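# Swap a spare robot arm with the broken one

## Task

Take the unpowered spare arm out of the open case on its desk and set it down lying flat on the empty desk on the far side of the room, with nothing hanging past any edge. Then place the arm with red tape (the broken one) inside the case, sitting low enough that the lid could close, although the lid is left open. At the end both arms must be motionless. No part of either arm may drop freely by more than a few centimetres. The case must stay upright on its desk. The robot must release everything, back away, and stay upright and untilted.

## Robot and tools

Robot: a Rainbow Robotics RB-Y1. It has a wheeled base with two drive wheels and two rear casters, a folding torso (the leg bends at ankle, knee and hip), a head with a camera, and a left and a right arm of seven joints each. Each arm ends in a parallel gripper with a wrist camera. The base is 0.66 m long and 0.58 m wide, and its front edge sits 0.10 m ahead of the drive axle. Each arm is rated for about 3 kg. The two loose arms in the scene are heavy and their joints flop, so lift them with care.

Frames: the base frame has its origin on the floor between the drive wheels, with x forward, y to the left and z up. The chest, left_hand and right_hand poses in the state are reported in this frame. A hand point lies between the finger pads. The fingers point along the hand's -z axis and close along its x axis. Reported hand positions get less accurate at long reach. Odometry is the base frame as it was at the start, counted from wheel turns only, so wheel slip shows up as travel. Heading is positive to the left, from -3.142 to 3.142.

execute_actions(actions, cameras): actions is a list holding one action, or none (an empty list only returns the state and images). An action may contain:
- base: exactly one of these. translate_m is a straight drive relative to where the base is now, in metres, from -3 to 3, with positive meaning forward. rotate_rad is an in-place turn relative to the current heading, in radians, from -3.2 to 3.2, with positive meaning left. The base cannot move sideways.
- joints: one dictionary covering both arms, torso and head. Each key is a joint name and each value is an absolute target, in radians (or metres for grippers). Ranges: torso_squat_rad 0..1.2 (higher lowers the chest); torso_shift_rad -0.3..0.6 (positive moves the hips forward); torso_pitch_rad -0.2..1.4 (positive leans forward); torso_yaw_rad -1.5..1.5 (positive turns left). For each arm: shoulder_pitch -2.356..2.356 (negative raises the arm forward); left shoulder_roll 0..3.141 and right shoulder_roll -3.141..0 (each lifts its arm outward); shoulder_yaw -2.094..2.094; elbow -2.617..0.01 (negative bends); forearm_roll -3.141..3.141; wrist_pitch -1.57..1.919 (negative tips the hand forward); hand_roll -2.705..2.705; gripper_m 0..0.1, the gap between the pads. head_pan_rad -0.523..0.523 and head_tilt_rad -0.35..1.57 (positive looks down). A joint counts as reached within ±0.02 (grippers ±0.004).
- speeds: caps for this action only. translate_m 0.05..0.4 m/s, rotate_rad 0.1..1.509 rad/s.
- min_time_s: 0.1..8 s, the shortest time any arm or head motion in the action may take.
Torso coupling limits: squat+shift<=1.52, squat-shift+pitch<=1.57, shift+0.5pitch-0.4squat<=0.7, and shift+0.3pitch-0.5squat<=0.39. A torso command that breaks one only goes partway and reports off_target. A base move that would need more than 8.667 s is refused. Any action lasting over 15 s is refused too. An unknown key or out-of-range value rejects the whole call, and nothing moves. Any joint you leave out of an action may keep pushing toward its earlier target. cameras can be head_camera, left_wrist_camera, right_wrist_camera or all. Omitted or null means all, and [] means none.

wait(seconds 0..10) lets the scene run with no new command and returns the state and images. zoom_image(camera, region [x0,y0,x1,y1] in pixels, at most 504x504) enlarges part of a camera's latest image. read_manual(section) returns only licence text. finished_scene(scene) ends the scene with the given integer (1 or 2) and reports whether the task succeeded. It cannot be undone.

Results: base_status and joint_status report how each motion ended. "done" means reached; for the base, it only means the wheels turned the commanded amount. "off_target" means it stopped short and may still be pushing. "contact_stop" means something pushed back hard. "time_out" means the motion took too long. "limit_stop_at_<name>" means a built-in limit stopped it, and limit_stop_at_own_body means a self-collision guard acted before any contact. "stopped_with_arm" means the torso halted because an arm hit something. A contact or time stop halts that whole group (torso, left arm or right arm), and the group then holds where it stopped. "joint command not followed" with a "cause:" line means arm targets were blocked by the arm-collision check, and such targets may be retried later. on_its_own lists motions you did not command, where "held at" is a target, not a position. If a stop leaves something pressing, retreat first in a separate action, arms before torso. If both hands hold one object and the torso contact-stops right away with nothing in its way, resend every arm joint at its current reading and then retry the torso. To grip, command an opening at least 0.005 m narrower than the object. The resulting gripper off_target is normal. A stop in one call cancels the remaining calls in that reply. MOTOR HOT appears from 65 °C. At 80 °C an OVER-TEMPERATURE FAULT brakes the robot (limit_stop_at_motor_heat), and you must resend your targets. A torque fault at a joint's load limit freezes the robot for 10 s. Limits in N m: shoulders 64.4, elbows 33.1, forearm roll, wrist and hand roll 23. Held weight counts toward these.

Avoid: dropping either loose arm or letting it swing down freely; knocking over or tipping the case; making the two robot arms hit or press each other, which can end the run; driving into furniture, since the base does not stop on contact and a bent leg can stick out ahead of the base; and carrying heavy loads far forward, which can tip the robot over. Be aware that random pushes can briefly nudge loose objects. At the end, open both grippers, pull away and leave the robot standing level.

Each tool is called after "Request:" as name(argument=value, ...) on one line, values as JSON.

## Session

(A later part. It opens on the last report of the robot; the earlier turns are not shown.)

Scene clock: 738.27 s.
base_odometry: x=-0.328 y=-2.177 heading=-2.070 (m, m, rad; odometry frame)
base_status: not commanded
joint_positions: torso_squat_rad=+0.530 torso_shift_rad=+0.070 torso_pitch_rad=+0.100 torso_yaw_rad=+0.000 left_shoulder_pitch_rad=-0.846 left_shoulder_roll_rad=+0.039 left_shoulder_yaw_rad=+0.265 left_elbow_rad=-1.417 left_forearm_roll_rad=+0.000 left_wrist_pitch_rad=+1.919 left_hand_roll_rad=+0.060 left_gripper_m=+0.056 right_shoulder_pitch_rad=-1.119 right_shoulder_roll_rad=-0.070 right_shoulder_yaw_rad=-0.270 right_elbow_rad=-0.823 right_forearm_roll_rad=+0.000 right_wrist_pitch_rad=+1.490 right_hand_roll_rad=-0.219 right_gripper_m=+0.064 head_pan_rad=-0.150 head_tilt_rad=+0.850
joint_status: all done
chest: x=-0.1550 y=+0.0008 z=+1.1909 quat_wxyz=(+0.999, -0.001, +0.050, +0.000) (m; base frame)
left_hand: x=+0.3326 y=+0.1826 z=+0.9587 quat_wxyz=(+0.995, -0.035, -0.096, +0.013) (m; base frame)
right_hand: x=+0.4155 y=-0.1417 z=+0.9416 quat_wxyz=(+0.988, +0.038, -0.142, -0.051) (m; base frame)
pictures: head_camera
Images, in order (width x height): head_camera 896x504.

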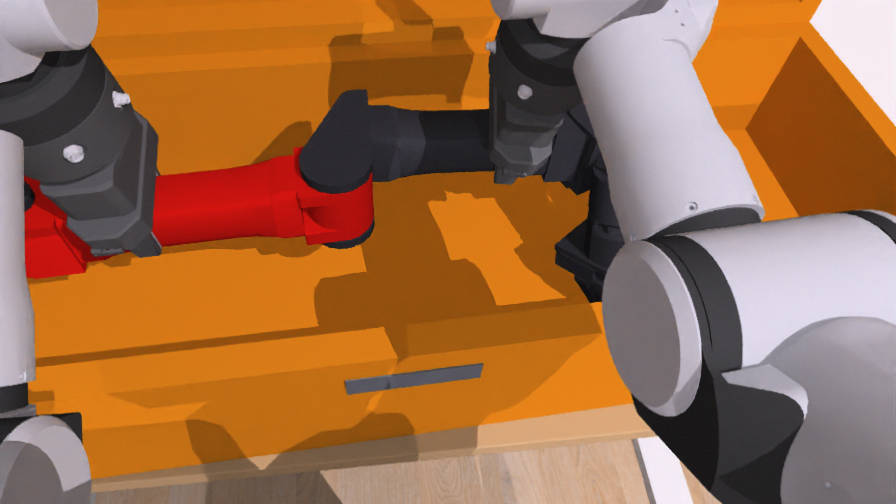

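Request:
execute_actions(actions=[{"joints":{"torso_yaw_rad":0.1,"head_pan_rad":-0.3}}])

Scene clock: 743.00 s.
base_odometry: x=-0.328 y=-2.177 heading=-2.070 (m, m, rad; odometry frame)
base_status: not commanded
joint_positions: torso_squat_rad=+0.530 torso_shift_rad=+0.070 torso_pitch_rad=+0.101 torso_yaw_rad=+0.100 left_shoulder_pitch_rad=-0.847 left_shoulder_roll_rad=+0.039 left_shoulder_yaw_rad=+0.265 left_elbow_rad=-1.418 left_forearm_roll_rad=+0.000 left_wrist_pitch_rad=+1.919 left_hand_roll_rad=+0.060 left_gripper_m=+0.055 right_shoulder_pitch_rad=-1.111 right_shoulder_roll_rad=-0.069 right_shoulder_yaw_rad=-0.270 right_elbow_rad=-0.819 right_forearm_roll_rad=+0.000 right_wrist_pitch_rad=+1.490 right_hand_roll_rad=-0.220 right_gripper_m=+0.062 head_pan_rad=-0.300 head_tilt_rad=+0.850
joint_status: all done
chest: x=-0.1542 y=+0.0005 z=+1.1908 quat_wxyz=(+0.997, +0.002, +0.051, +0.050) (m; base frame)
left_hand: x=+0.3127 y=+0.2320 z=+0.9606 quat_wxyz=(+0.993, -0.025, -0.097, +0.061) (m; base frame)
right_hand: x=+0.4236 y=-0.0831 z=+0.9335 quat_wxyz=(+0.990, +0.050, -0.133, -0.004) (m; base frame)
pictures: head_camera, left_wrist_camera, right_wrist_camera
Images, in order (width x height): head_camera 896x504, left_wrist_camera 644x364, right_wrist_camera 644x364.

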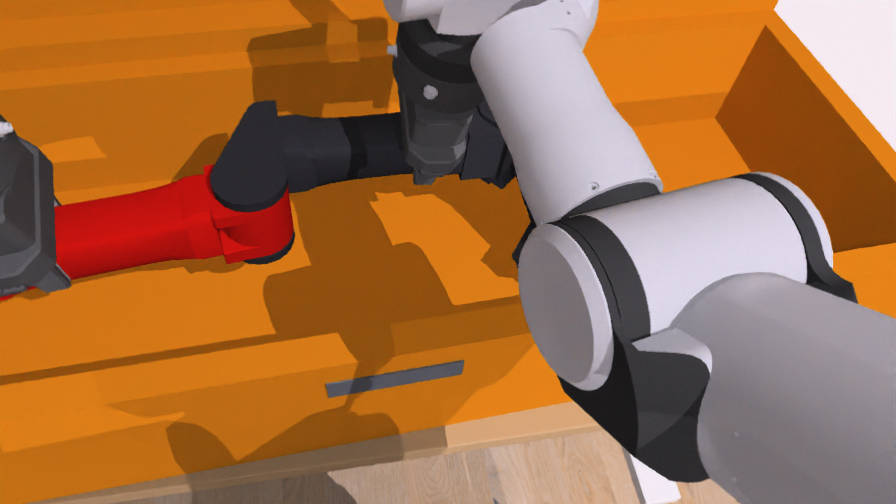

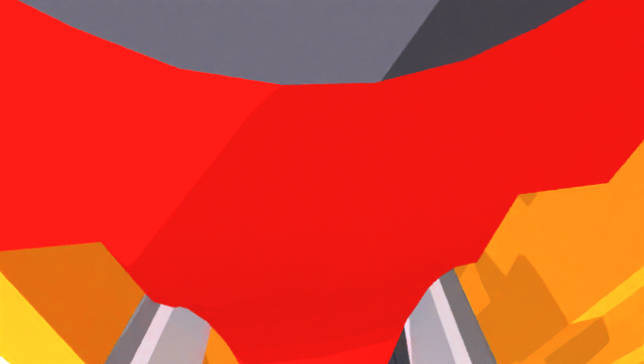

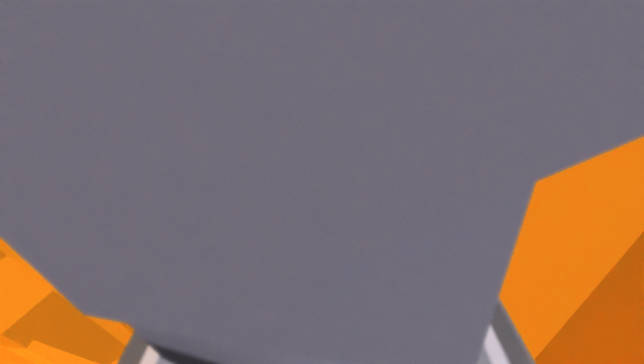

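Request:
execute_actions(actions=[{"joints":{"torso_squat_rad":0.6,"head_pan_rad":0.35}}], cameras=["head_camera"])

Scene clock: 747.60 s.
base_odometry: x=-0.328 y=-2.177 heading=-2.070 (m, m, rad; odometry frame)
base_status: not commanded
joint_positions: torso_squat_rad=+0.600 torso_shift_rad=+0.071 torso_pitch_rad=+0.102 torso_yaw_rad=+0.100 left_shoulder_pitch_rad=-0.847 left_shoulder_roll_rad=+0.039 left_shoulder_yaw_rad=+0.265 left_elbow_rad=-1.418 left_forearm_roll_rad=+0.000 left_wrist_pitch_rad=+1.919 left_hand_roll_rad=+0.060 left_gripper_m=+0.055 right_shoulder_pitch_rad=-1.110 right_shoulder_roll_rad=-0.069 right_shoulder_yaw_rad=-0.270 right_elbow_rad=-0.819 right_forearm_roll_rad=+0.000 right_wrist_pitch_rad=+1.490 right_hand_roll_rad=-0.220 right_gripper_m=+0.062 head_pan_rad=+0.350 head_tilt_rad=+0.850
joint_status: all done
chest: x=-0.1559 y=+0.0004 z=+1.1647 quat_wxyz=(+0.997, +0.002, +0.051, +0.050) (m; base frame)
left_hand: x=+0.3111 y=+0.2319 z=+0.9344 quat_wxyz=(+0.993, -0.025, -0.097, +0.061) (m; base frame)
right_hand: x=+0.4218 y=-0.0833 z=+0.9069 quat_wxyz=(+0.990, +0.050, -0.132, -0.004) (m; base frame)
pictures: head_camera
Images, in order (width x height): head_camera 896x504.

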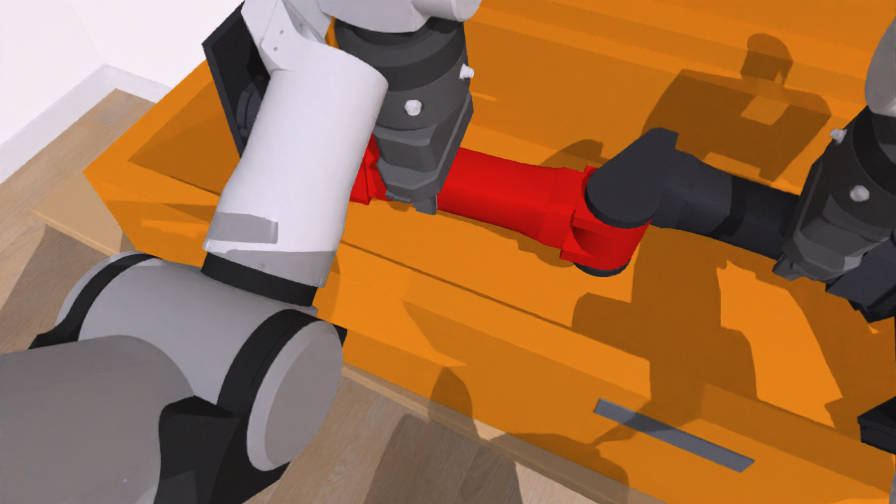

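Request:
execute_actions(actions=[{"joints":{"torso_squat_rad":0.68,"torso_shift_rad":0.11,"torso_yaw_rad":0.06}}], cameras=["head_camera"])

Request:
execute_actions(actions=[{"joints":{"torso_squat_rad":0.76,"torso_yaw_rad":0.02,"head_pan_rad":-0.4}}], cameras=["head_camera"])

Scene clock: 755.37 s.
base_odometry: x=-0.328 y=-2.177 heading=-2.070 (m, m, rad; odometry frame)
base_status: not commanded
joint_positions: torso_squat_rad=+0.680 torso_shift_rad=+0.111 torso_pitch_rad=+0.102 torso_yaw_rad=+0.060 left_shoulder_pitch_rad=-0.847 left_shoulder_roll_rad=+0.039 left_shoulder_yaw_rad=+0.265 left_elbow_rad=-1.418 left_forearm_roll_rad=+0.000 left_wrist_pitch_rad=+1.919 left_hand_roll_rad=+0.060 left_gripper_m=+0.055 right_shoulder_pitch_rad=-1.110 right_shoulder_roll_rad=-0.069 right_shoulder_yaw_rad=-0.270 right_elbow_rad=-0.818 right_forearm_roll_rad=+0.000 right_wrist_pitch_rad=+1.490 right_hand_roll_rad=-0.220 right_gripper_m=+0.062 head_pan_rad=+0.350 head_tilt_rad=+0.850
joint_status: all done
chest: x=-0.1364 y=+0.0004 z=+1.1294 quat_wxyz=(+0.998, +0.001, +0.051, +0.030) (m; base frame)
left_hand: x=+0.3394 y=+0.2122 z=+0.8983 quat_wxyz=(+0.994, -0.029, -0.097, +0.041) (m; base frame)
right_hand: x=+0.4370 y=-0.1075 z=+0.8713 quat_wxyz=(+0.990, +0.045, -0.133, -0.023) (m; base frame)
pictures: head_camera
Images, in order (width x height): head_camera 896x504.

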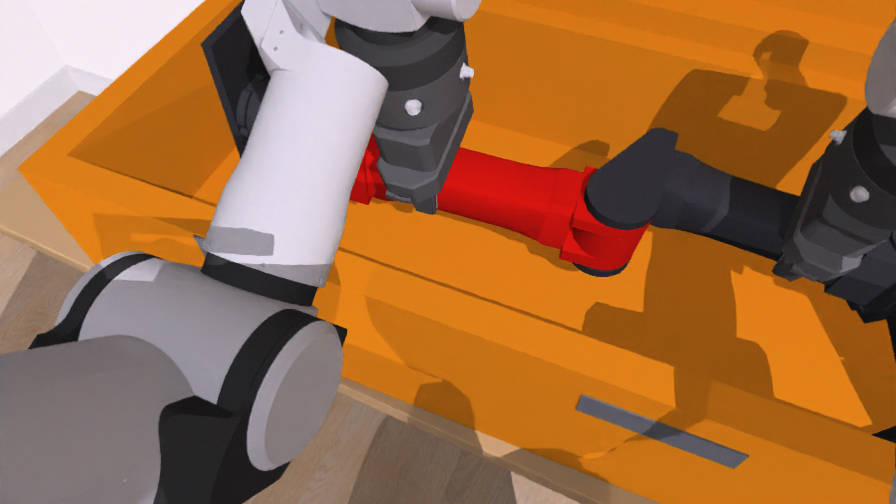

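Scene clock: 756.53 s.
base_odometry: x=-0.328 y=-2.177 heading=-2.070 (m, m, rad; odometry frame)
base_status: not commanded
joint_positions: torso_squat_rad=+0.751 torso_shift_rad=+0.111 torso_pitch_rad=+0.101 torso_yaw_rad=+0.026 left_shoulder_pitch_rad=-0.846 left_shoulder_roll_rad=+0.039 left_shoulder_yaw_rad=+0.265 left_elbow_rad=-1.418 left_forearm_roll_rad=+0.000 left_wrist_pitch_rad=+1.919 left_hand_roll_rad=+0.060 left_gripper_m=+0.056 right_shoulder_pitch_rad=-1.113 right_shoulder_roll_rad=-0.069 right_shoulder_yaw_rad=-0.270 right_elbow_rad=-0.820 right_forearm_roll_rad=-0.001 right_wrist_pitch_rad=+1.490 right_hand_roll_rad=-0.220 right_gripper_m=+0.063 head_pan_rad=-0.400 head_tilt_rad=+0.850
joint_status: torso_squat_rad contact_stop (moved +0.071 of +0.080); torso_yaw_rad contact_stop (moved -0.034 of -0.040); the others done
chest: x=-0.1402 y=+0.0005 z=+1.0969 quat_wxyz=(+0.999, +0.000, +0.051, +0.013) (m; base frame)
left_hand: x=+0.3424 y=+0.1954 z=+0.8651 quat_wxyz=(+0.995, -0.032, -0.096, +0.025) (m; base frame)
right_hand: x=+0.4308 y=-0.1267 z=+0.8420 quat_wxyz=(+0.989, +0.042, -0.136, -0.039) (m; base frame)
pictures: head_camera
Images, in order (width x height): head_camera 896x504.

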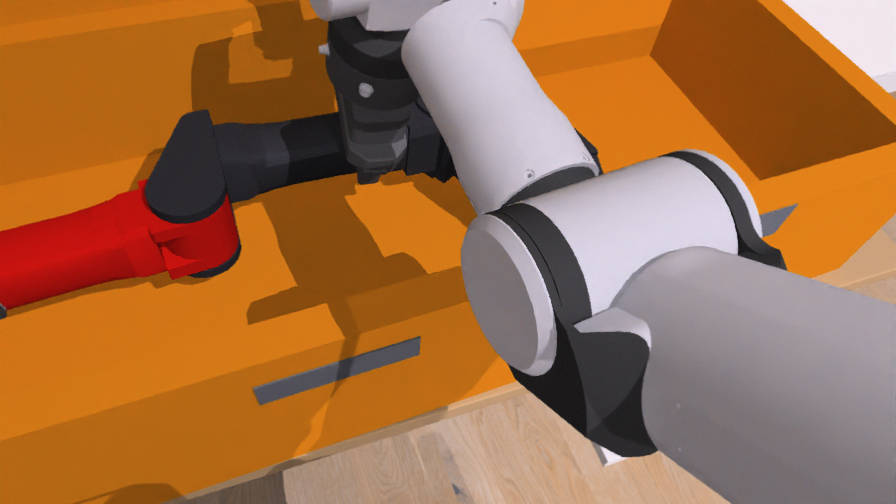

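Request:
execute_actions(actions=[{"joints":{"torso_squat_rad":0.74,"torso_yaw_rad":0.09,"torso_shift_rad":0.14,"head_pan_rad":-0.523,"head_tilt_rad":0.7}}])

Scene clock: 761.93 s.
base_odometry: x=-0.328 y=-2.177 heading=-2.070 (m, m, rad; odometry frame)
base_status: not commanded
joint_positions: torso_squat_rad=+0.740 torso_shift_rad=+0.141 torso_pitch_rad=+0.102 torso_yaw_rad=+0.090 left_shoulder_pitch_rad=-0.847 left_shoulder_roll_rad=+0.038 left_shoulder_yaw_rad=+0.265 left_elbow_rad=-1.418 left_forearm_roll_rad=+0.000 left_wrist_pitch_rad=+1.919 left_hand_roll_rad=+0.060 left_gripper_m=+0.056 right_shoulder_pitch_rad=-1.110 right_shoulder_roll_rad=-0.069 right_shoulder_yaw_rad=-0.270 right_elbow_rad=-0.819 right_forearm_roll_rad=+0.000 right_wrist_pitch_rad=+1.490 right_hand_roll_rad=-0.220 right_gripper_m=+0.063 head_pan_rad=-0.523 head_tilt_rad=+0.700
joint_status: all done
chest: x=-0.1241 y=+0.0004 z=+1.1002 quat_wxyz=(+0.998, +0.002, +0.051, +0.045) (m; base frame)
left_hand: x=+0.3450 y=+0.2266 z=+0.8696 quat_wxyz=(+0.993, -0.026, -0.097, +0.056) (m; base frame)
right_hand: x=+0.4524 y=-0.0894 z=+0.8422 quat_wxyz=(+0.990, +0.049, -0.132, -0.009) (m; base frame)
pictures: head_camera, left_wrist_camera, right_wrist_camera
Images, in order (width x height): head_camera 896x504, left_wrist_camera 644x364, right_wrist_camera 644x364.

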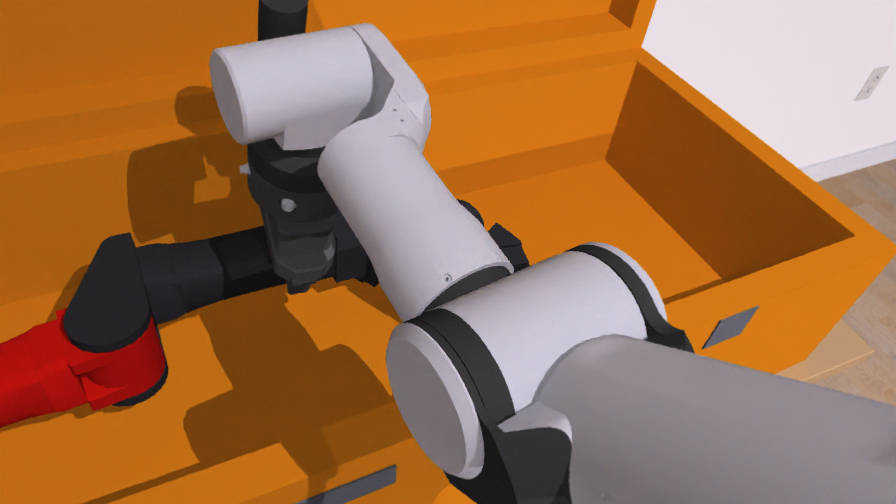

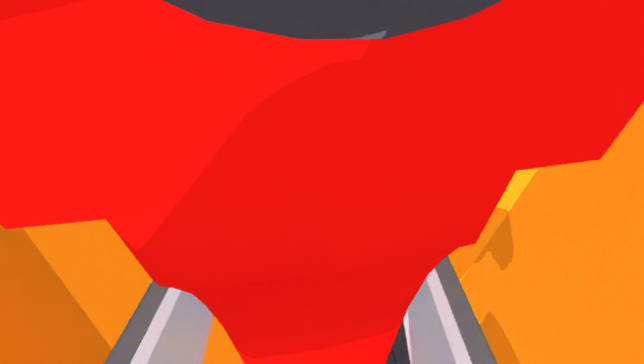

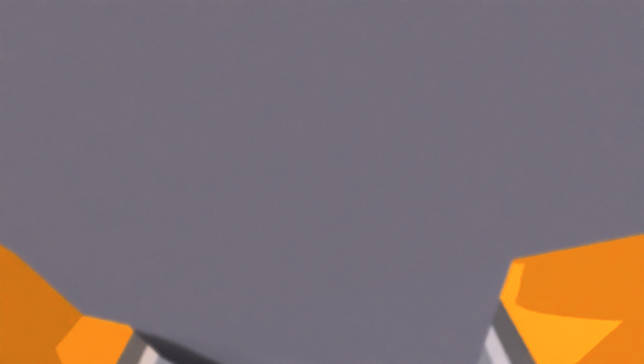

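Request:
execute_actions(actions=[{"joints":{"torso_squat_rad":0.79,"head_pan_rad":0.2,"head_tilt_rad":0.85}}], cameras=["head_camera"])

Scene clock: 768.07 s.
base_odometry: x=-0.328 y=-2.177 heading=-2.070 (m, m, rad; odometry frame)
base_status: not commanded
joint_positions: torso_squat_rad=+0.790 torso_shift_rad=+0.140 torso_pitch_rad=+0.101 torso_yaw_rad=+0.090 left_shoulder_pitch_rad=-0.850 left_shoulder_roll_rad=+0.039 left_shoulder_yaw_rad=+0.265 left_elbow_rad=-1.420 left_forearm_roll_rad=+0.000 left_wrist_pitch_rad=+1.919 left_hand_roll_rad=+0.060 left_gripper_m=+0.055 right_shoulder_pitch_rad=-1.109 right_shoulder_roll_rad=-0.070 right_shoulder_yaw_rad=-0.270 right_elbow_rad=-0.818 right_forearm_roll_rad=+0.000 right_wrist_pitch_rad=+1.490 right_hand_roll_rad=-0.220 right_gripper_m=+0.061 head_pan_rad=+0.200 head_tilt_rad=+0.850
joint_status: all done
chest: x=-0.1279 y=+0.0002 z=+1.0763 quat_wxyz=(+0.998, +0.002, +0.050, +0.045) (m; base frame)
left_hand: x=+0.3429 y=+0.2267 z=+0.8486 quat_wxyz=(+0.993, -0.025, -0.101, +0.056) (m; base frame)
right_hand: x=+0.4487 y=-0.0904 z=+0.8181 quat_wxyz=(+0.990, +0.048, -0.132, -0.009) (m; base frame)
pictures: head_camera
Images, in order (width x height): head_camera 896x504.

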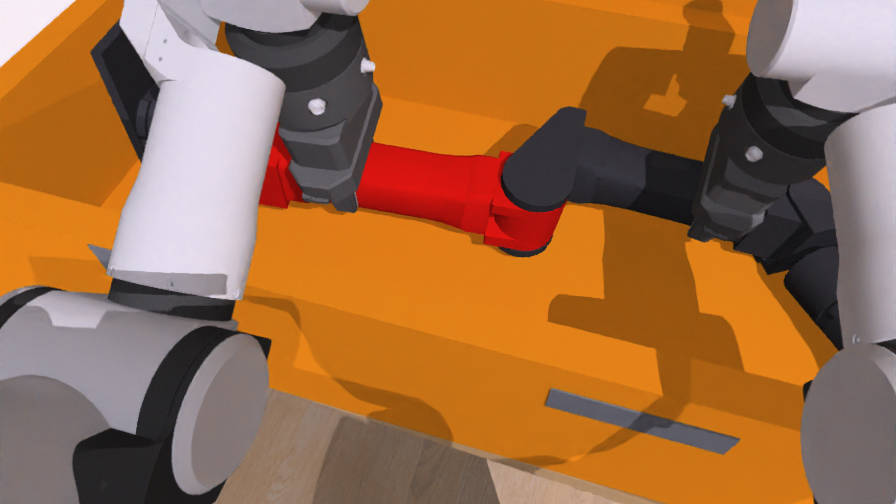

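Request:
execute_actions(actions=[{"joints":{"right_elbow_rad":-0.75},"min_time_s":1}], cameras=["head_camera"])

Scene clock: 772.27 s.
base_odometry: x=-0.328 y=-2.177 heading=-2.070 (m, m, rad; odometry frame)
base_status: not commanded
joint_positions: torso_squat_rad=+0.790 torso_shift_rad=+0.140 torso_pitch_rad=+0.100 torso_yaw_rad=+0.090 left_shoulder_pitch_rad=-0.850 left_shoulder_roll_rad=+0.040 left_shoulder_yaw_rad=+0.265 left_elbow_rad=-1.420 left_forearm_roll_rad=+0.000 left_wrist_pitch_rad=+1.919 left_hand_roll_rad=+0.060 left_gripper_m=+0.055 right_shoulder_pitch_rad=-1.123 right_shoulder_roll_rad=-0.074 right_shoulder_yaw_rad=-0.269 right_elbow_rad=-0.790 right_forearm_roll_rad=+0.000 right_wrist_pitch_rad=+1.487 right_hand_roll_rad=-0.220 right_gripper_m=+0.060 head_pan_rad=+0.200 head_tilt_rad=+0.850
joint_status: right_elbow_rad contact_stop (moved +0.028 of +0.068)
on_its_own: right_elbow_rad is held at -0.790, not at your -0.750, since a contact_stop
chest: x=-0.1281 y=+0.0003 z=+1.0762 quat_wxyz=(+0.998, +0.002, +0.050, +0.045) (m; base frame)
left_hand: x=+0.3426 y=+0.2270 z=+0.8483 quat_wxyz=(+0.993, -0.025, -0.100, +0.056) (m; base frame)
right_hand: x=+0.4483 y=-0.0907 z=+0.8174 quat_wxyz=(+0.991, +0.045, -0.128, -0.008) (m; base frame)
pictures: head_camera
Images, in order (width x height): head_camera 896x504.

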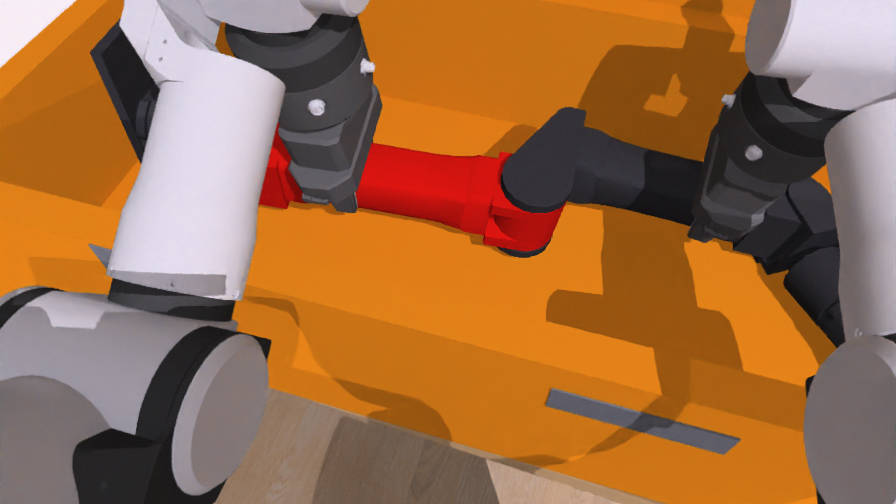

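Down. Release.

Request:
execute_actions(actions=[{"joints":{"right_gripper_m":0.1,"left_gripper_m":0.1,"right_elbow_rad":-0.81}}], cameras=["head_camera"])

Request:
execute_actions(actions=[{"joints":{"torso_squat_rad":0.3}}], cameras=[])

Request:
execute_actions(actions=[{"base":{"translate_m":-0.6},"joints":{"torso_squat_rad":0,"torso_shift_rad":0,"torso_yaw_rad":0,"head_pan_rad":0,"head_tilt_rad":0.55}}], cameras=["head_camera"])

Scene clock: 782.10 s.
base_odometry: x=-0.328 y=-2.177 heading=-2.070 (m, m, rad; odometry frame)
base_status: not commanded
joint_positions: torso_squat_rad=+0.790 torso_shift_rad=+0.140 torso_pitch_rad=+0.100 torso_yaw_rad=+0.090 left_shoulder_pitch_rad=-0.850 left_shoulder_roll_rad=+0.040 left_shoulder_yaw_rad=+0.265 left_elbow_rad=-1.420 left_forearm_roll_rad=+0.000 left_wrist_pitch_rad=+1.919 left_hand_roll_rad=+0.060 left_gripper_m=+0.099 right_shoulder_pitch_rad=-1.122 right_shoulder_roll_rad=-0.074 right_shoulder_yaw_rad=-0.269 right_elbow_rad=-0.810 right_forearm_roll_rad=+0.000 right_wrist_pitch_rad=+1.487 right_hand_roll_rad=-0.220 right_gripper_m=+0.100 head_pan_rad=+0.200 head_tilt_rad=+0.850
joint_status: all done
chest: x=-0.1283 y=+0.0002 z=+1.0763 quat_wxyz=(+0.998, +0.002, +0.050, +0.045) (m; base frame)
left_hand: x=+0.3427 y=+0.2271 z=+0.8488 quat_wxyz=(+0.993, -0.025, -0.101, +0.056) (m; base frame)
right_hand: x=+0.4521 y=-0.0901 z=+0.8237 quat_wxyz=(+0.989, +0.047, -0.137, -0.008) (m; base frame)
pictures: head_camera
Images, in order (width x height): head_camera 896x504.

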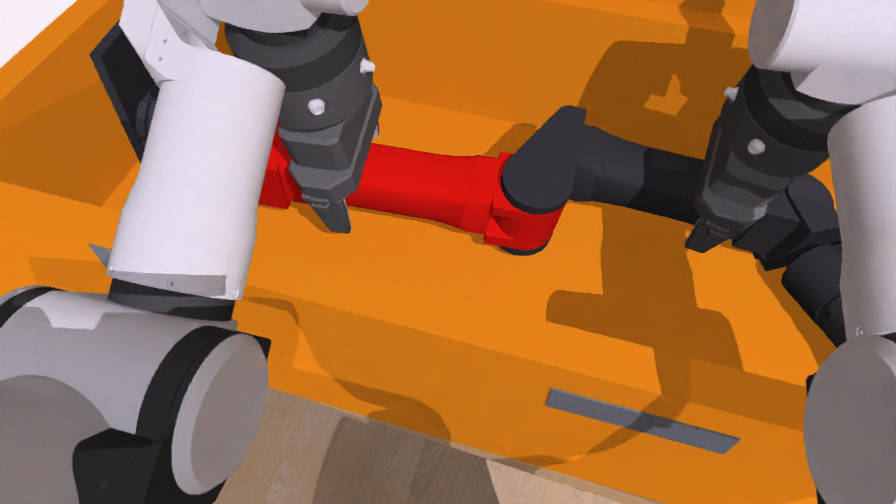

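Scene clock: 784.50 s.
base_odometry: x=-0.328 y=-2.177 heading=-2.070 (m, m, rad; odometry frame)
base_status: not commanded
joint_positions: torso_squat_rad=+0.300 torso_shift_rad=+0.140 torso_pitch_rad=+0.100 torso_yaw_rad=+0.090 left_shoulder_pitch_rad=-0.850 left_shoulder_roll_rad=+0.040 left_shoulder_yaw_rad=+0.265 left_elbow_rad=-1.420 left_forearm_roll_rad=+0.000 left_wrist_pitch_rad=+1.919 left_hand_roll_rad=+0.060 left_gripper_m=+0.099 right_shoulder_pitch_rad=-1.123 right_shoulder_roll_rad=-0.074 right_shoulder_yaw_rad=-0.269 right_elbow_rad=-0.810 right_forearm_roll_rad=+0.000 right_wrist_pitch_rad=+1.487 right_hand_roll_rad=-0.220 right_gripper_m=+0.100 head_pan_rad=+0.200 head_tilt_rad=+0.850
joint_status: all done
chest: x=-0.1037 y=+0.0002 z=+1.2506 quat_wxyz=(+0.998, +0.002, +0.050, +0.045) (m; base frame)
left_hand: x=+0.3672 y=+0.2271 z=+1.0230 quat_wxyz=(+0.993, -0.025, -0.101, +0.056) (m; base frame)
right_hand: x=+0.4767 y=-0.0901 z=+0.9982 quat_wxyz=(+0.989, +0.047, -0.137, -0.008) (m; base frame)
pictures: none
No camera images: the call's "cameras" was empty. Leave "cameras" out to get every camera's image.

Scene clock: 787.60 s.
base_odometry: x=-0.041 y=-1.650 heading=-2.068 (m, m, rad; odometry frame)
base_status: done
joint_positions: torso_squat_rad=+0.000 torso_shift_rad=+0.000 torso_pitch_rad=+0.100 torso_yaw_rad=+0.000 left_shoulder_pitch_rad=-0.850 left_shoulder_roll_rad=+0.040 left_shoulder_yaw_rad=+0.265 left_elbow_rad=-1.420 left_forearm_roll_rad=+0.000 left_wrist_pitch_rad=+1.919 left_hand_roll_rad=+0.060 left_gripper_m=+0.099 right_shoulder_pitch_rad=-1.123 right_shoulder_roll_rad=-0.074 right_shoulder_yaw_rad=-0.269 right_elbow_rad=-0.810 right_forearm_roll_rad=+0.000 right_wrist_pitch_rad=+1.487 right_hand_roll_rad=-0.220 right_gripper_m=+0.100 head_pan_rad=+0.000 head_tilt_rad=+0.550
joint_status: all done
chest: x=-0.1972 y=+0.0002 z=+1.2884 quat_wxyz=(+0.999, +0.000, +0.050, +0.000) (m; base frame)
left_hand: x=+0.2921 y=+0.1821 z=+1.0591 quat_wxyz=(+0.994, -0.034, -0.099, +0.012) (m; base frame)
right_hand: x=+0.3729 y=-0.1440 z=+1.0373 quat_wxyz=(+0.988, +0.037, -0.139, -0.052) (m; base frame)
pictures: head_camera
Images, in order (width x height): head_camera 896x504.

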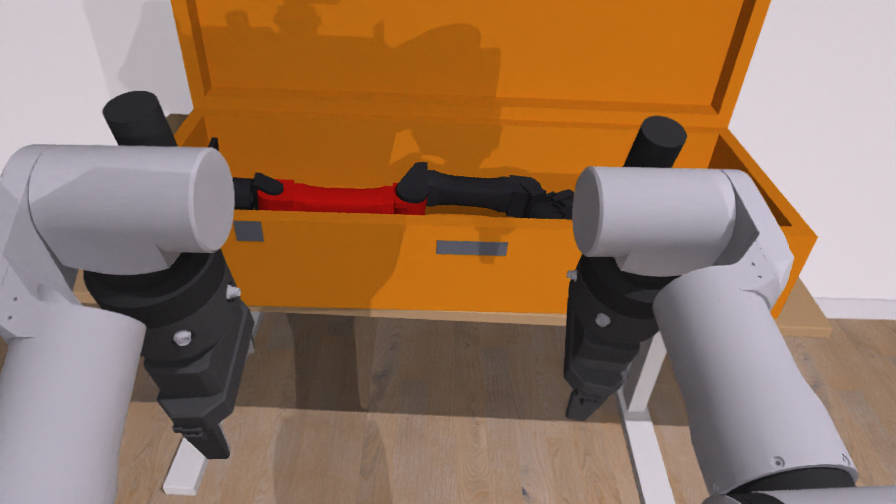

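Request:
execute_actions(actions=[{"base":{"translate_m":-0.3},"joints":{"torso_squat_rad":1.1,"torso_pitch_rad":0.3,"left_shoulder_roll_rad":0.6,"right_shoulder_roll_rad":-0.6,"head_tilt_rad":-0.15}}], cameras=["head_camera"])

Scene clock: 798.70 s.
base_odometry: x=+0.102 y=-1.386 heading=-2.067 (m, m, rad; odometry frame)
base_status: done
joint_positions: torso_squat_rad=+1.100 torso_shift_rad=+0.000 torso_pitch_rad=+0.300 torso_yaw_rad=+0.000 left_shoulder_pitch_rad=-0.850 left_shoulder_roll_rad=+0.600 left_shoulder_yaw_rad=+0.265 left_elbow_rad=-1.420 left_forearm_roll_rad=+0.000 left_wrist_pitch_rad=+1.919 left_hand_roll_rad=+0.060 left_gripper_m=+0.099 right_shoulder_pitch_rad=-1.123 right_shoulder_roll_rad=-0.600 right_shoulder_yaw_rad=-0.269 right_elbow_rad=-0.810 right_forearm_roll_rad=+0.000 right_wrist_pitch_rad=+1.487 right_hand_roll_rad=-0.220 right_gripper_m=+0.100 head_pan_rad=+0.000 head_tilt_rad=-0.150
joint_status: all done
chest: x=-0.1366 y=+0.0003 z=+0.8936 quat_wxyz=(+0.989, +0.000, +0.149, +0.000) (m; base frame)
left_hand: x=+0.3195 y=+0.4636 z=+0.6833 quat_wxyz=(+0.966, +0.199, -0.078, +0.145) (m; base frame)
right_hand: x=+0.4045 y=-0.4635 z=+0.6478 quat_wxyz=(+0.955, -0.145, -0.134, -0.220) (m; base frame)
pictures: head_camera
Images, in order (width x height): head_camera 896x504.

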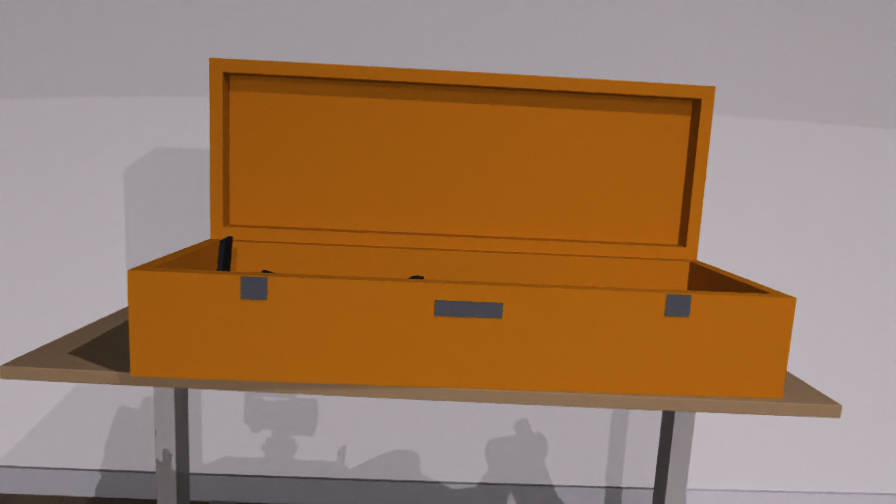

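Request:
zoom_image(camera="head_camera", region=[120,200,320,310])

Request:
execute_actions(actions=[{"base":{"translate_m":0.8},"joints":{"torso_squat_rad":0,"torso_pitch_rad":0.3,"head_tilt_rad":0.75,"head_pan_rad":0.4,"left_shoulder_pitch_rad":-1.3,"right_shoulder_pitch_rad":-1.3,"right_elbow_rad":-1.4},"speeds":{"translate_m":0.17}}], cameras=["head_camera"])

Region (120, 200, 320, 310) of head_camera's 896x504 image, scaled by 2.520, with more detail than that image has; it fills the top 277 rows of this view, and the rest is white.

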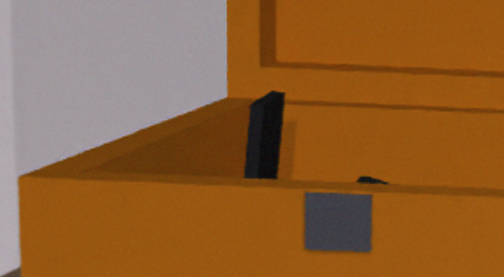

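Scene clock: 811.73 s.
base_odometry: x=-0.279 y=-2.090 heading=-2.066 (m, m, rad; odometry frame)
base_status: done
joint_positions: torso_squat_rad=+0.000 torso_shift_rad=+0.000 torso_pitch_rad=+0.300 torso_yaw_rad=+0.000 left_shoulder_pitch_rad=-1.300 left_shoulder_roll_rad=+0.600 left_shoulder_yaw_rad=+0.265 left_elbow_rad=-1.420 left_forearm_roll_rad=+0.000 left_wrist_pitch_rad=+1.919 left_hand_roll_rad=+0.060 left_gripper_m=+0.099 right_shoulder_pitch_rad=-1.300 right_shoulder_roll_rad=-0.600 right_shoulder_yaw_rad=-0.269 right_elbow_rad=-1.400 right_forearm_roll_rad=+0.000 right_wrist_pitch_rad=+1.487 right_hand_roll_rad=-0.220 right_gripper_m=+0.100 head_pan_rad=+0.400 head_tilt_rad=+0.750
joint_status: all done
chest: x=-0.1365 y=+0.0003 z=+1.2761 quat_wxyz=(+0.989, +0.000, +0.149, +0.000) (m; base frame)
left_hand: x=+0.4300 y=+0.3822 z=+1.2662 quat_wxyz=(+0.940, +0.136, -0.290, +0.114) (m; base frame)
right_hand: x=+0.4994 y=-0.3853 z=+1.3315 quat_wxyz=(+0.853, -0.106, -0.488, -0.150) (m; base frame)
pictures: head_camera
Images, in order (width x height): head_camera 896x504.

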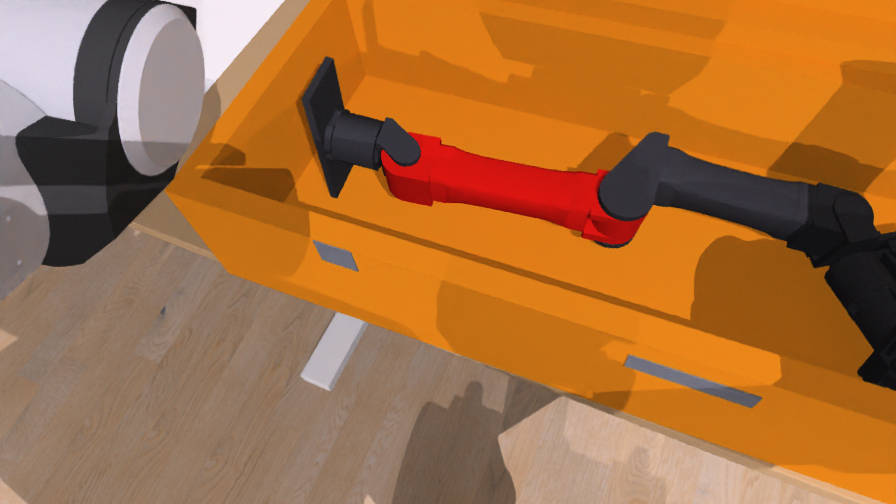

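Request:
zoom_image(camera="head_camera", region=[240,30,480,230])

Region (240, 30, 480, 230) of head_camera's 896x504 image, scaled by 2.100, with more detail than that image has.

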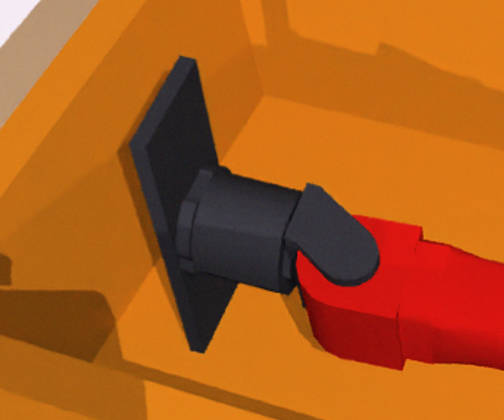

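Request:
execute_actions(actions=[{"joints":{"torso_shift_rad":0.2,"torso_pitch_rad":0.5,"head_tilt_rad":0.45,"head_pan_rad":0.523,"left_shoulder_roll_rad":1.0,"right_shoulder_roll_rad":-1.0,"torso_squat_rad":0.3}}], cameras=["head_camera"])

Scene clock: 861.47 s.
base_odometry: x=-0.279 y=-2.090 heading=-2.066 (m, m, rad; odometry frame)
base_status: not commanded
joint_positions: torso_squat_rad=+0.300 torso_shift_rad=+0.200 torso_pitch_rad=+0.500 torso_yaw_rad=+0.000 left_shoulder_pitch_rad=-1.300 left_shoulder_roll_rad=+1.000 left_shoulder_yaw_rad=+0.265 left_elbow_rad=-1.420 left_forearm_roll_rad=+0.000 left_wrist_pitch_rad=+1.919 left_hand_roll_rad=+0.060 left_gripper_m=+0.099 right_shoulder_pitch_rad=-1.300 right_shoulder_roll_rad=-1.000 right_shoulder_yaw_rad=-0.270 right_elbow_rad=-1.400 right_forearm_roll_rad=+0.000 right_wrist_pitch_rad=+1.487 right_hand_roll_rad=-0.220 right_gripper_m=+0.100 head_pan_rad=+0.522 head_tilt_rad=+0.450
joint_status: all done
chest: x=+0.0533 y=+0.0003 z=+1.2074 quat_wxyz=(+0.969, +0.000, +0.247, +0.000) (m; base frame)
left_hand: x=+0.5571 y=+0.5490 z=+1.2170 quat_wxyz=(+0.900, +0.292, -0.248, +0.210) (m; base frame)
right_hand: x=+0.6290 y=-0.5574 z=+1.2795 quat_wxyz=(+0.819, -0.282, -0.454, -0.210) (m; base frame)
pictures: head_camera
Images, in order (width x height): head_camera 896x504.

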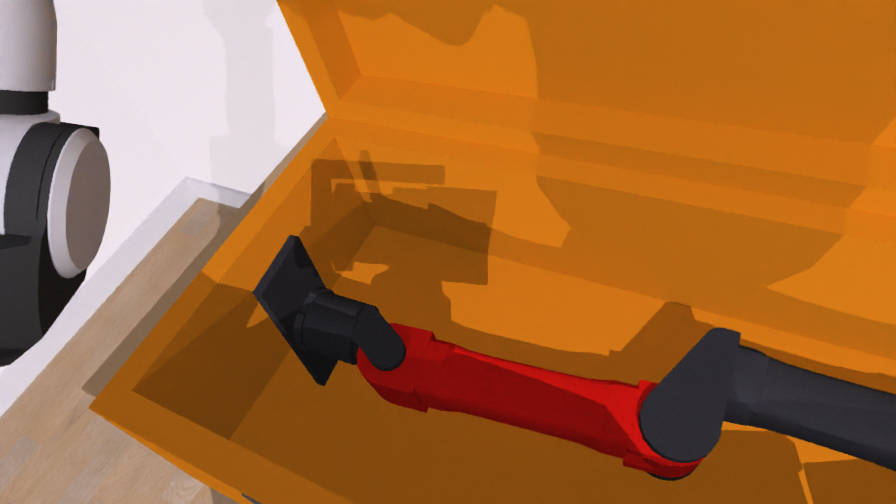

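Request:
zoom_image(camera="head_camera", region=[200,200,440,420])

Region (200, 200, 440, 420) of head_camera's 896x504 image, scaled by 2.100, with more detail than that image has; it fills the top 462 rows of this view, and the rest is white.

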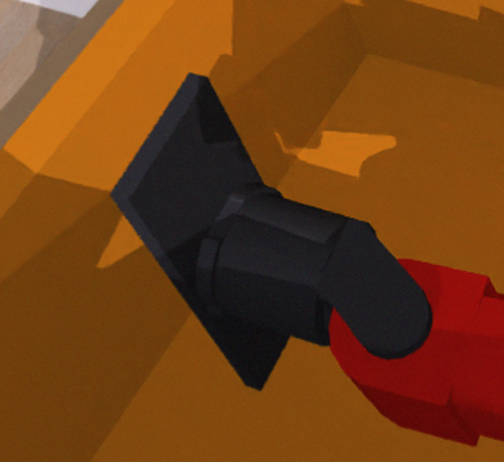

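Request:
execute_actions(actions=[{"base":{"translate_m":-0.25},"joints":{"torso_shift_rad":0.15,"torso_pitch_rad":0.3,"torso_squat_rad":0,"torso_yaw_rad":0.4,"head_tilt_rad":0.6,"head_pan_rad":0.2,"left_shoulder_roll_rad":0.2,"left_shoulder_pitch_rad":-1.45,"left_shoulder_yaw_rad":0.3,"left_elbow_rad":-0.6,"left_wrist_pitch_rad":1.7,"left_hand_roll_rad":1.1,"left_gripper_m":0.06,"right_shoulder_roll_rad":-0.9,"right_shoulder_pitch_rad":0.3,"right_shoulder_yaw_rad":-0.6}}])

Scene clock: 928.87 s.
base_odometry: x=-0.160 y=-1.870 heading=-2.067 (m, m, rad; odometry frame)
base_status: done
joint_positions: torso_squat_rad=+0.000 torso_shift_rad=+0.150 torso_pitch_rad=+0.300 torso_yaw_rad=+0.400 left_shoulder_pitch_rad=-1.450 left_shoulder_roll_rad=+0.200 left_shoulder_yaw_rad=+0.300 left_elbow_rad=-0.600 left_forearm_roll_rad=+0.000 left_wrist_pitch_rad=+1.700 left_hand_roll_rad=+1.100 left_gripper_m=+0.060 right_shoulder_pitch_rad=+0.300 right_shoulder_roll_rad=-0.900 right_shoulder_yaw_rad=-0.600 right_elbow_rad=-1.400 right_forearm_roll_rad=+0.000 right_wrist_pitch_rad=+1.487 right_hand_roll_rad=-0.220 right_gripper_m=+0.100 head_pan_rad=+0.200 head_tilt_rad=+0.600
joint_status: all done
chest: x=-0.0321 y=+0.0002 z=+1.2683 quat_wxyz=(+0.969, +0.029, +0.146, +0.196) (m; base frame)
left_hand: x=+0.4041 y=+0.3793 z=+1.0555 quat_wxyz=(+0.772, +0.049, -0.031, +0.632) (m; base frame)
right_hand: x=+0.2672 y=-0.6872 z=+0.9590 quat_wxyz=(+0.877, -0.463, +0.046, -0.123) (m; base frame)
pictures: head_camera, left_wrist_camera, right_wrist_camera
Images, in order (width x height): head_camera 896x504, left_wrist_camera 644x364, right_wrist_camera 644x364.

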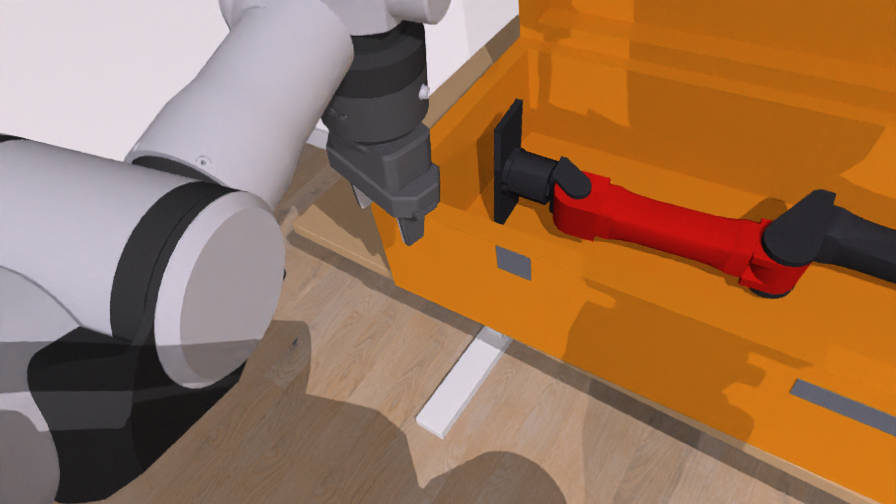

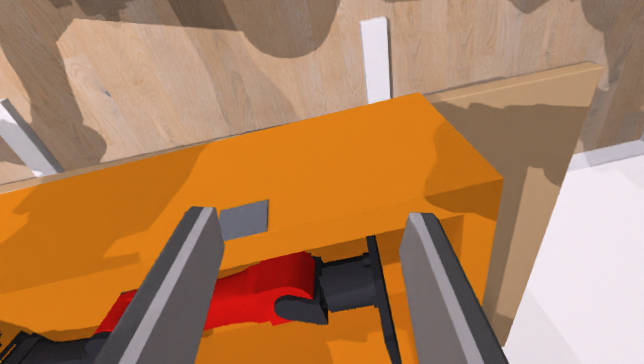

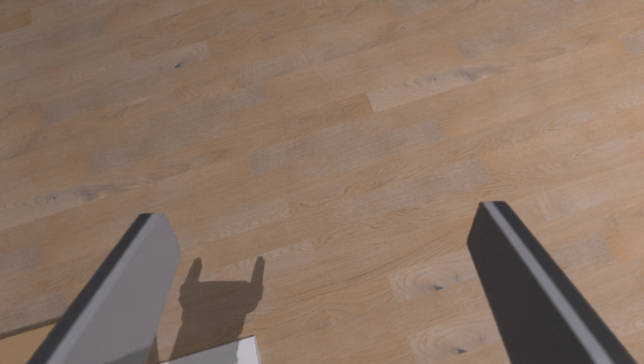

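Request:
execute_actions(actions=[{"base":{"translate_m":0.24},"joints":{"left_shoulder_roll_rad":0.27,"left_hand_roll_rad":1.25,"right_shoulder_roll_rad":-1.25,"right_shoulder_pitch_rad":0.6}}], cameras=["head_camera","left_wrist_camera"])

Scene clock: 937.00 s.
base_odometry: x=-0.274 y=-2.081 heading=-2.067 (m, m, rad; odometry frame)
base_status: done
joint_positions: torso_squat_rad=+0.000 torso_shift_rad=+0.150 torso_pitch_rad=+0.300 torso_yaw_rad=+0.400 left_shoulder_pitch_rad=-1.450 left_shoulder_roll_rad=+0.270 left_shoulder_yaw_rad=+0.300 left_elbow_rad=-0.600 left_forearm_roll_rad=+0.000 left_wrist_pitch_rad=+1.700 left_hand_roll_rad=+1.250 left_gripper_m=+0.060 right_shoulder_pitch_rad=+0.600 right_shoulder_roll_rad=-1.250 right_shoulder_yaw_rad=-0.600 right_elbow_rad=-1.400 right_forearm_roll_rad=+0.000 right_wrist_pitch_rad=+1.487 right_hand_roll_rad=-0.220 right_gripper_m=+0.100 head_pan_rad=+0.200 head_tilt_rad=+0.600
joint_status: all done
chest: x=-0.0319 y=+0.0003 z=+1.2682 quat_wxyz=(+0.969, +0.029, +0.147, +0.196) (m; base frame)
left_hand: x=+0.3987 y=+0.4185 z=+1.0715 quat_wxyz=(+0.702, +0.054, -0.052, +0.709) (m; base frame)
right_hand: x=+0.3034 y=-0.7614 z=+1.1265 quat_wxyz=(+0.770, -0.634, +0.062, -0.015) (m; base frame)
pictures: head_camera, left_wrist_camera
Images, in order (width x height): head_camera 896x504, left_wrist_camera 644x364.

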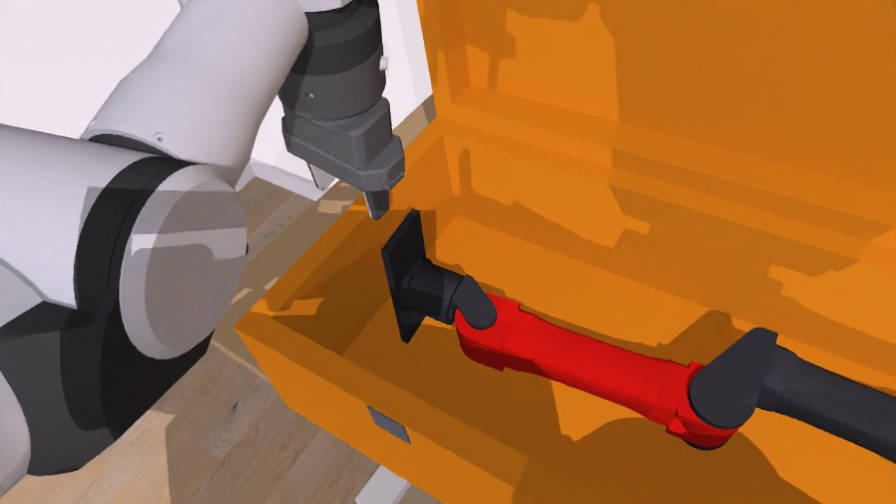

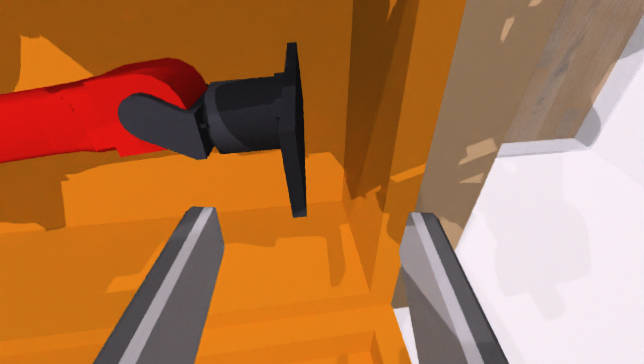

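Request:
execute_actions(actions=[{"base":{"translate_m":0.07},"joints":{"torso_squat_rad":0.5}}], cameras=["head_camera","left_wrist_camera"])

Scene clock: 949.53 s.
base_odometry: x=-0.307 y=-2.143 heading=-2.066 (m, m, rad; odometry frame)
base_status: done
joint_positions: torso_squat_rad=+0.500 torso_shift_rad=+0.150 torso_pitch_rad=+0.300 torso_yaw_rad=+0.400 left_shoulder_pitch_rad=-1.450 left_shoulder_roll_rad=+0.270 left_shoulder_yaw_rad=+0.300 left_elbow_rad=-0.600 left_forearm_roll_rad=+0.000 left_wrist_pitch_rad=+1.700 left_hand_roll_rad=+1.250 left_gripper_m=+0.060 right_shoulder_pitch_rad=+0.600 right_shoulder_roll_rad=-1.250 right_shoulder_yaw_rad=-0.600 right_elbow_rad=-1.400 right_forearm_roll_rad=+0.000 right_wrist_pitch_rad=+1.487 right_hand_roll_rad=-0.220 right_gripper_m=+0.100 head_pan_rad=+0.200 head_tilt_rad=+0.600
joint_status: all done
chest: x=-0.0448 y=+0.0003 z=+1.1835 quat_wxyz=(+0.969, +0.029, +0.146, +0.196) (m; base frame)
left_hand: x=+0.3858 y=+0.4185 z=+0.9869 quat_wxyz=(+0.702, +0.054, -0.053, +0.709) (m; base frame)
right_hand: x=+0.2905 y=-0.7614 z=+1.0420 quat_wxyz=(+0.770, -0.634, +0.062, -0.015) (m; base frame)
pictures: head_camera, left_wrist_camera
Images, in order (width x height): head_camera 896x504, left_wrist_camera 644x364.

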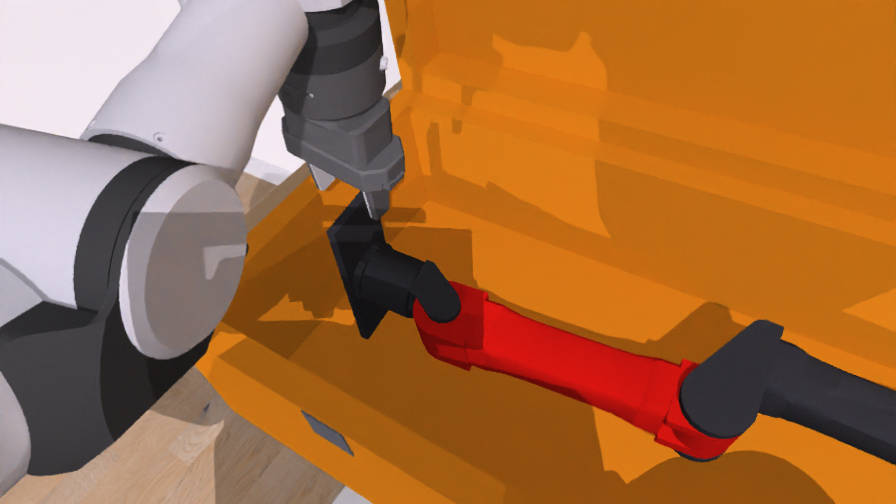

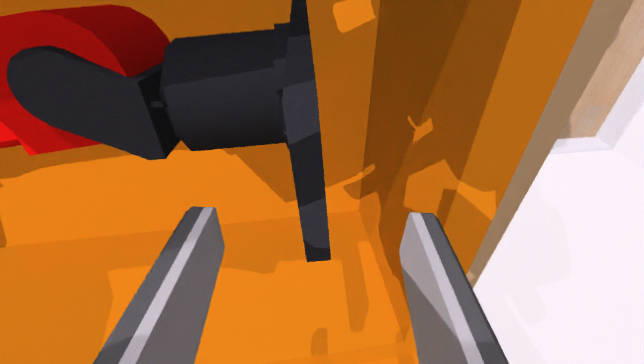

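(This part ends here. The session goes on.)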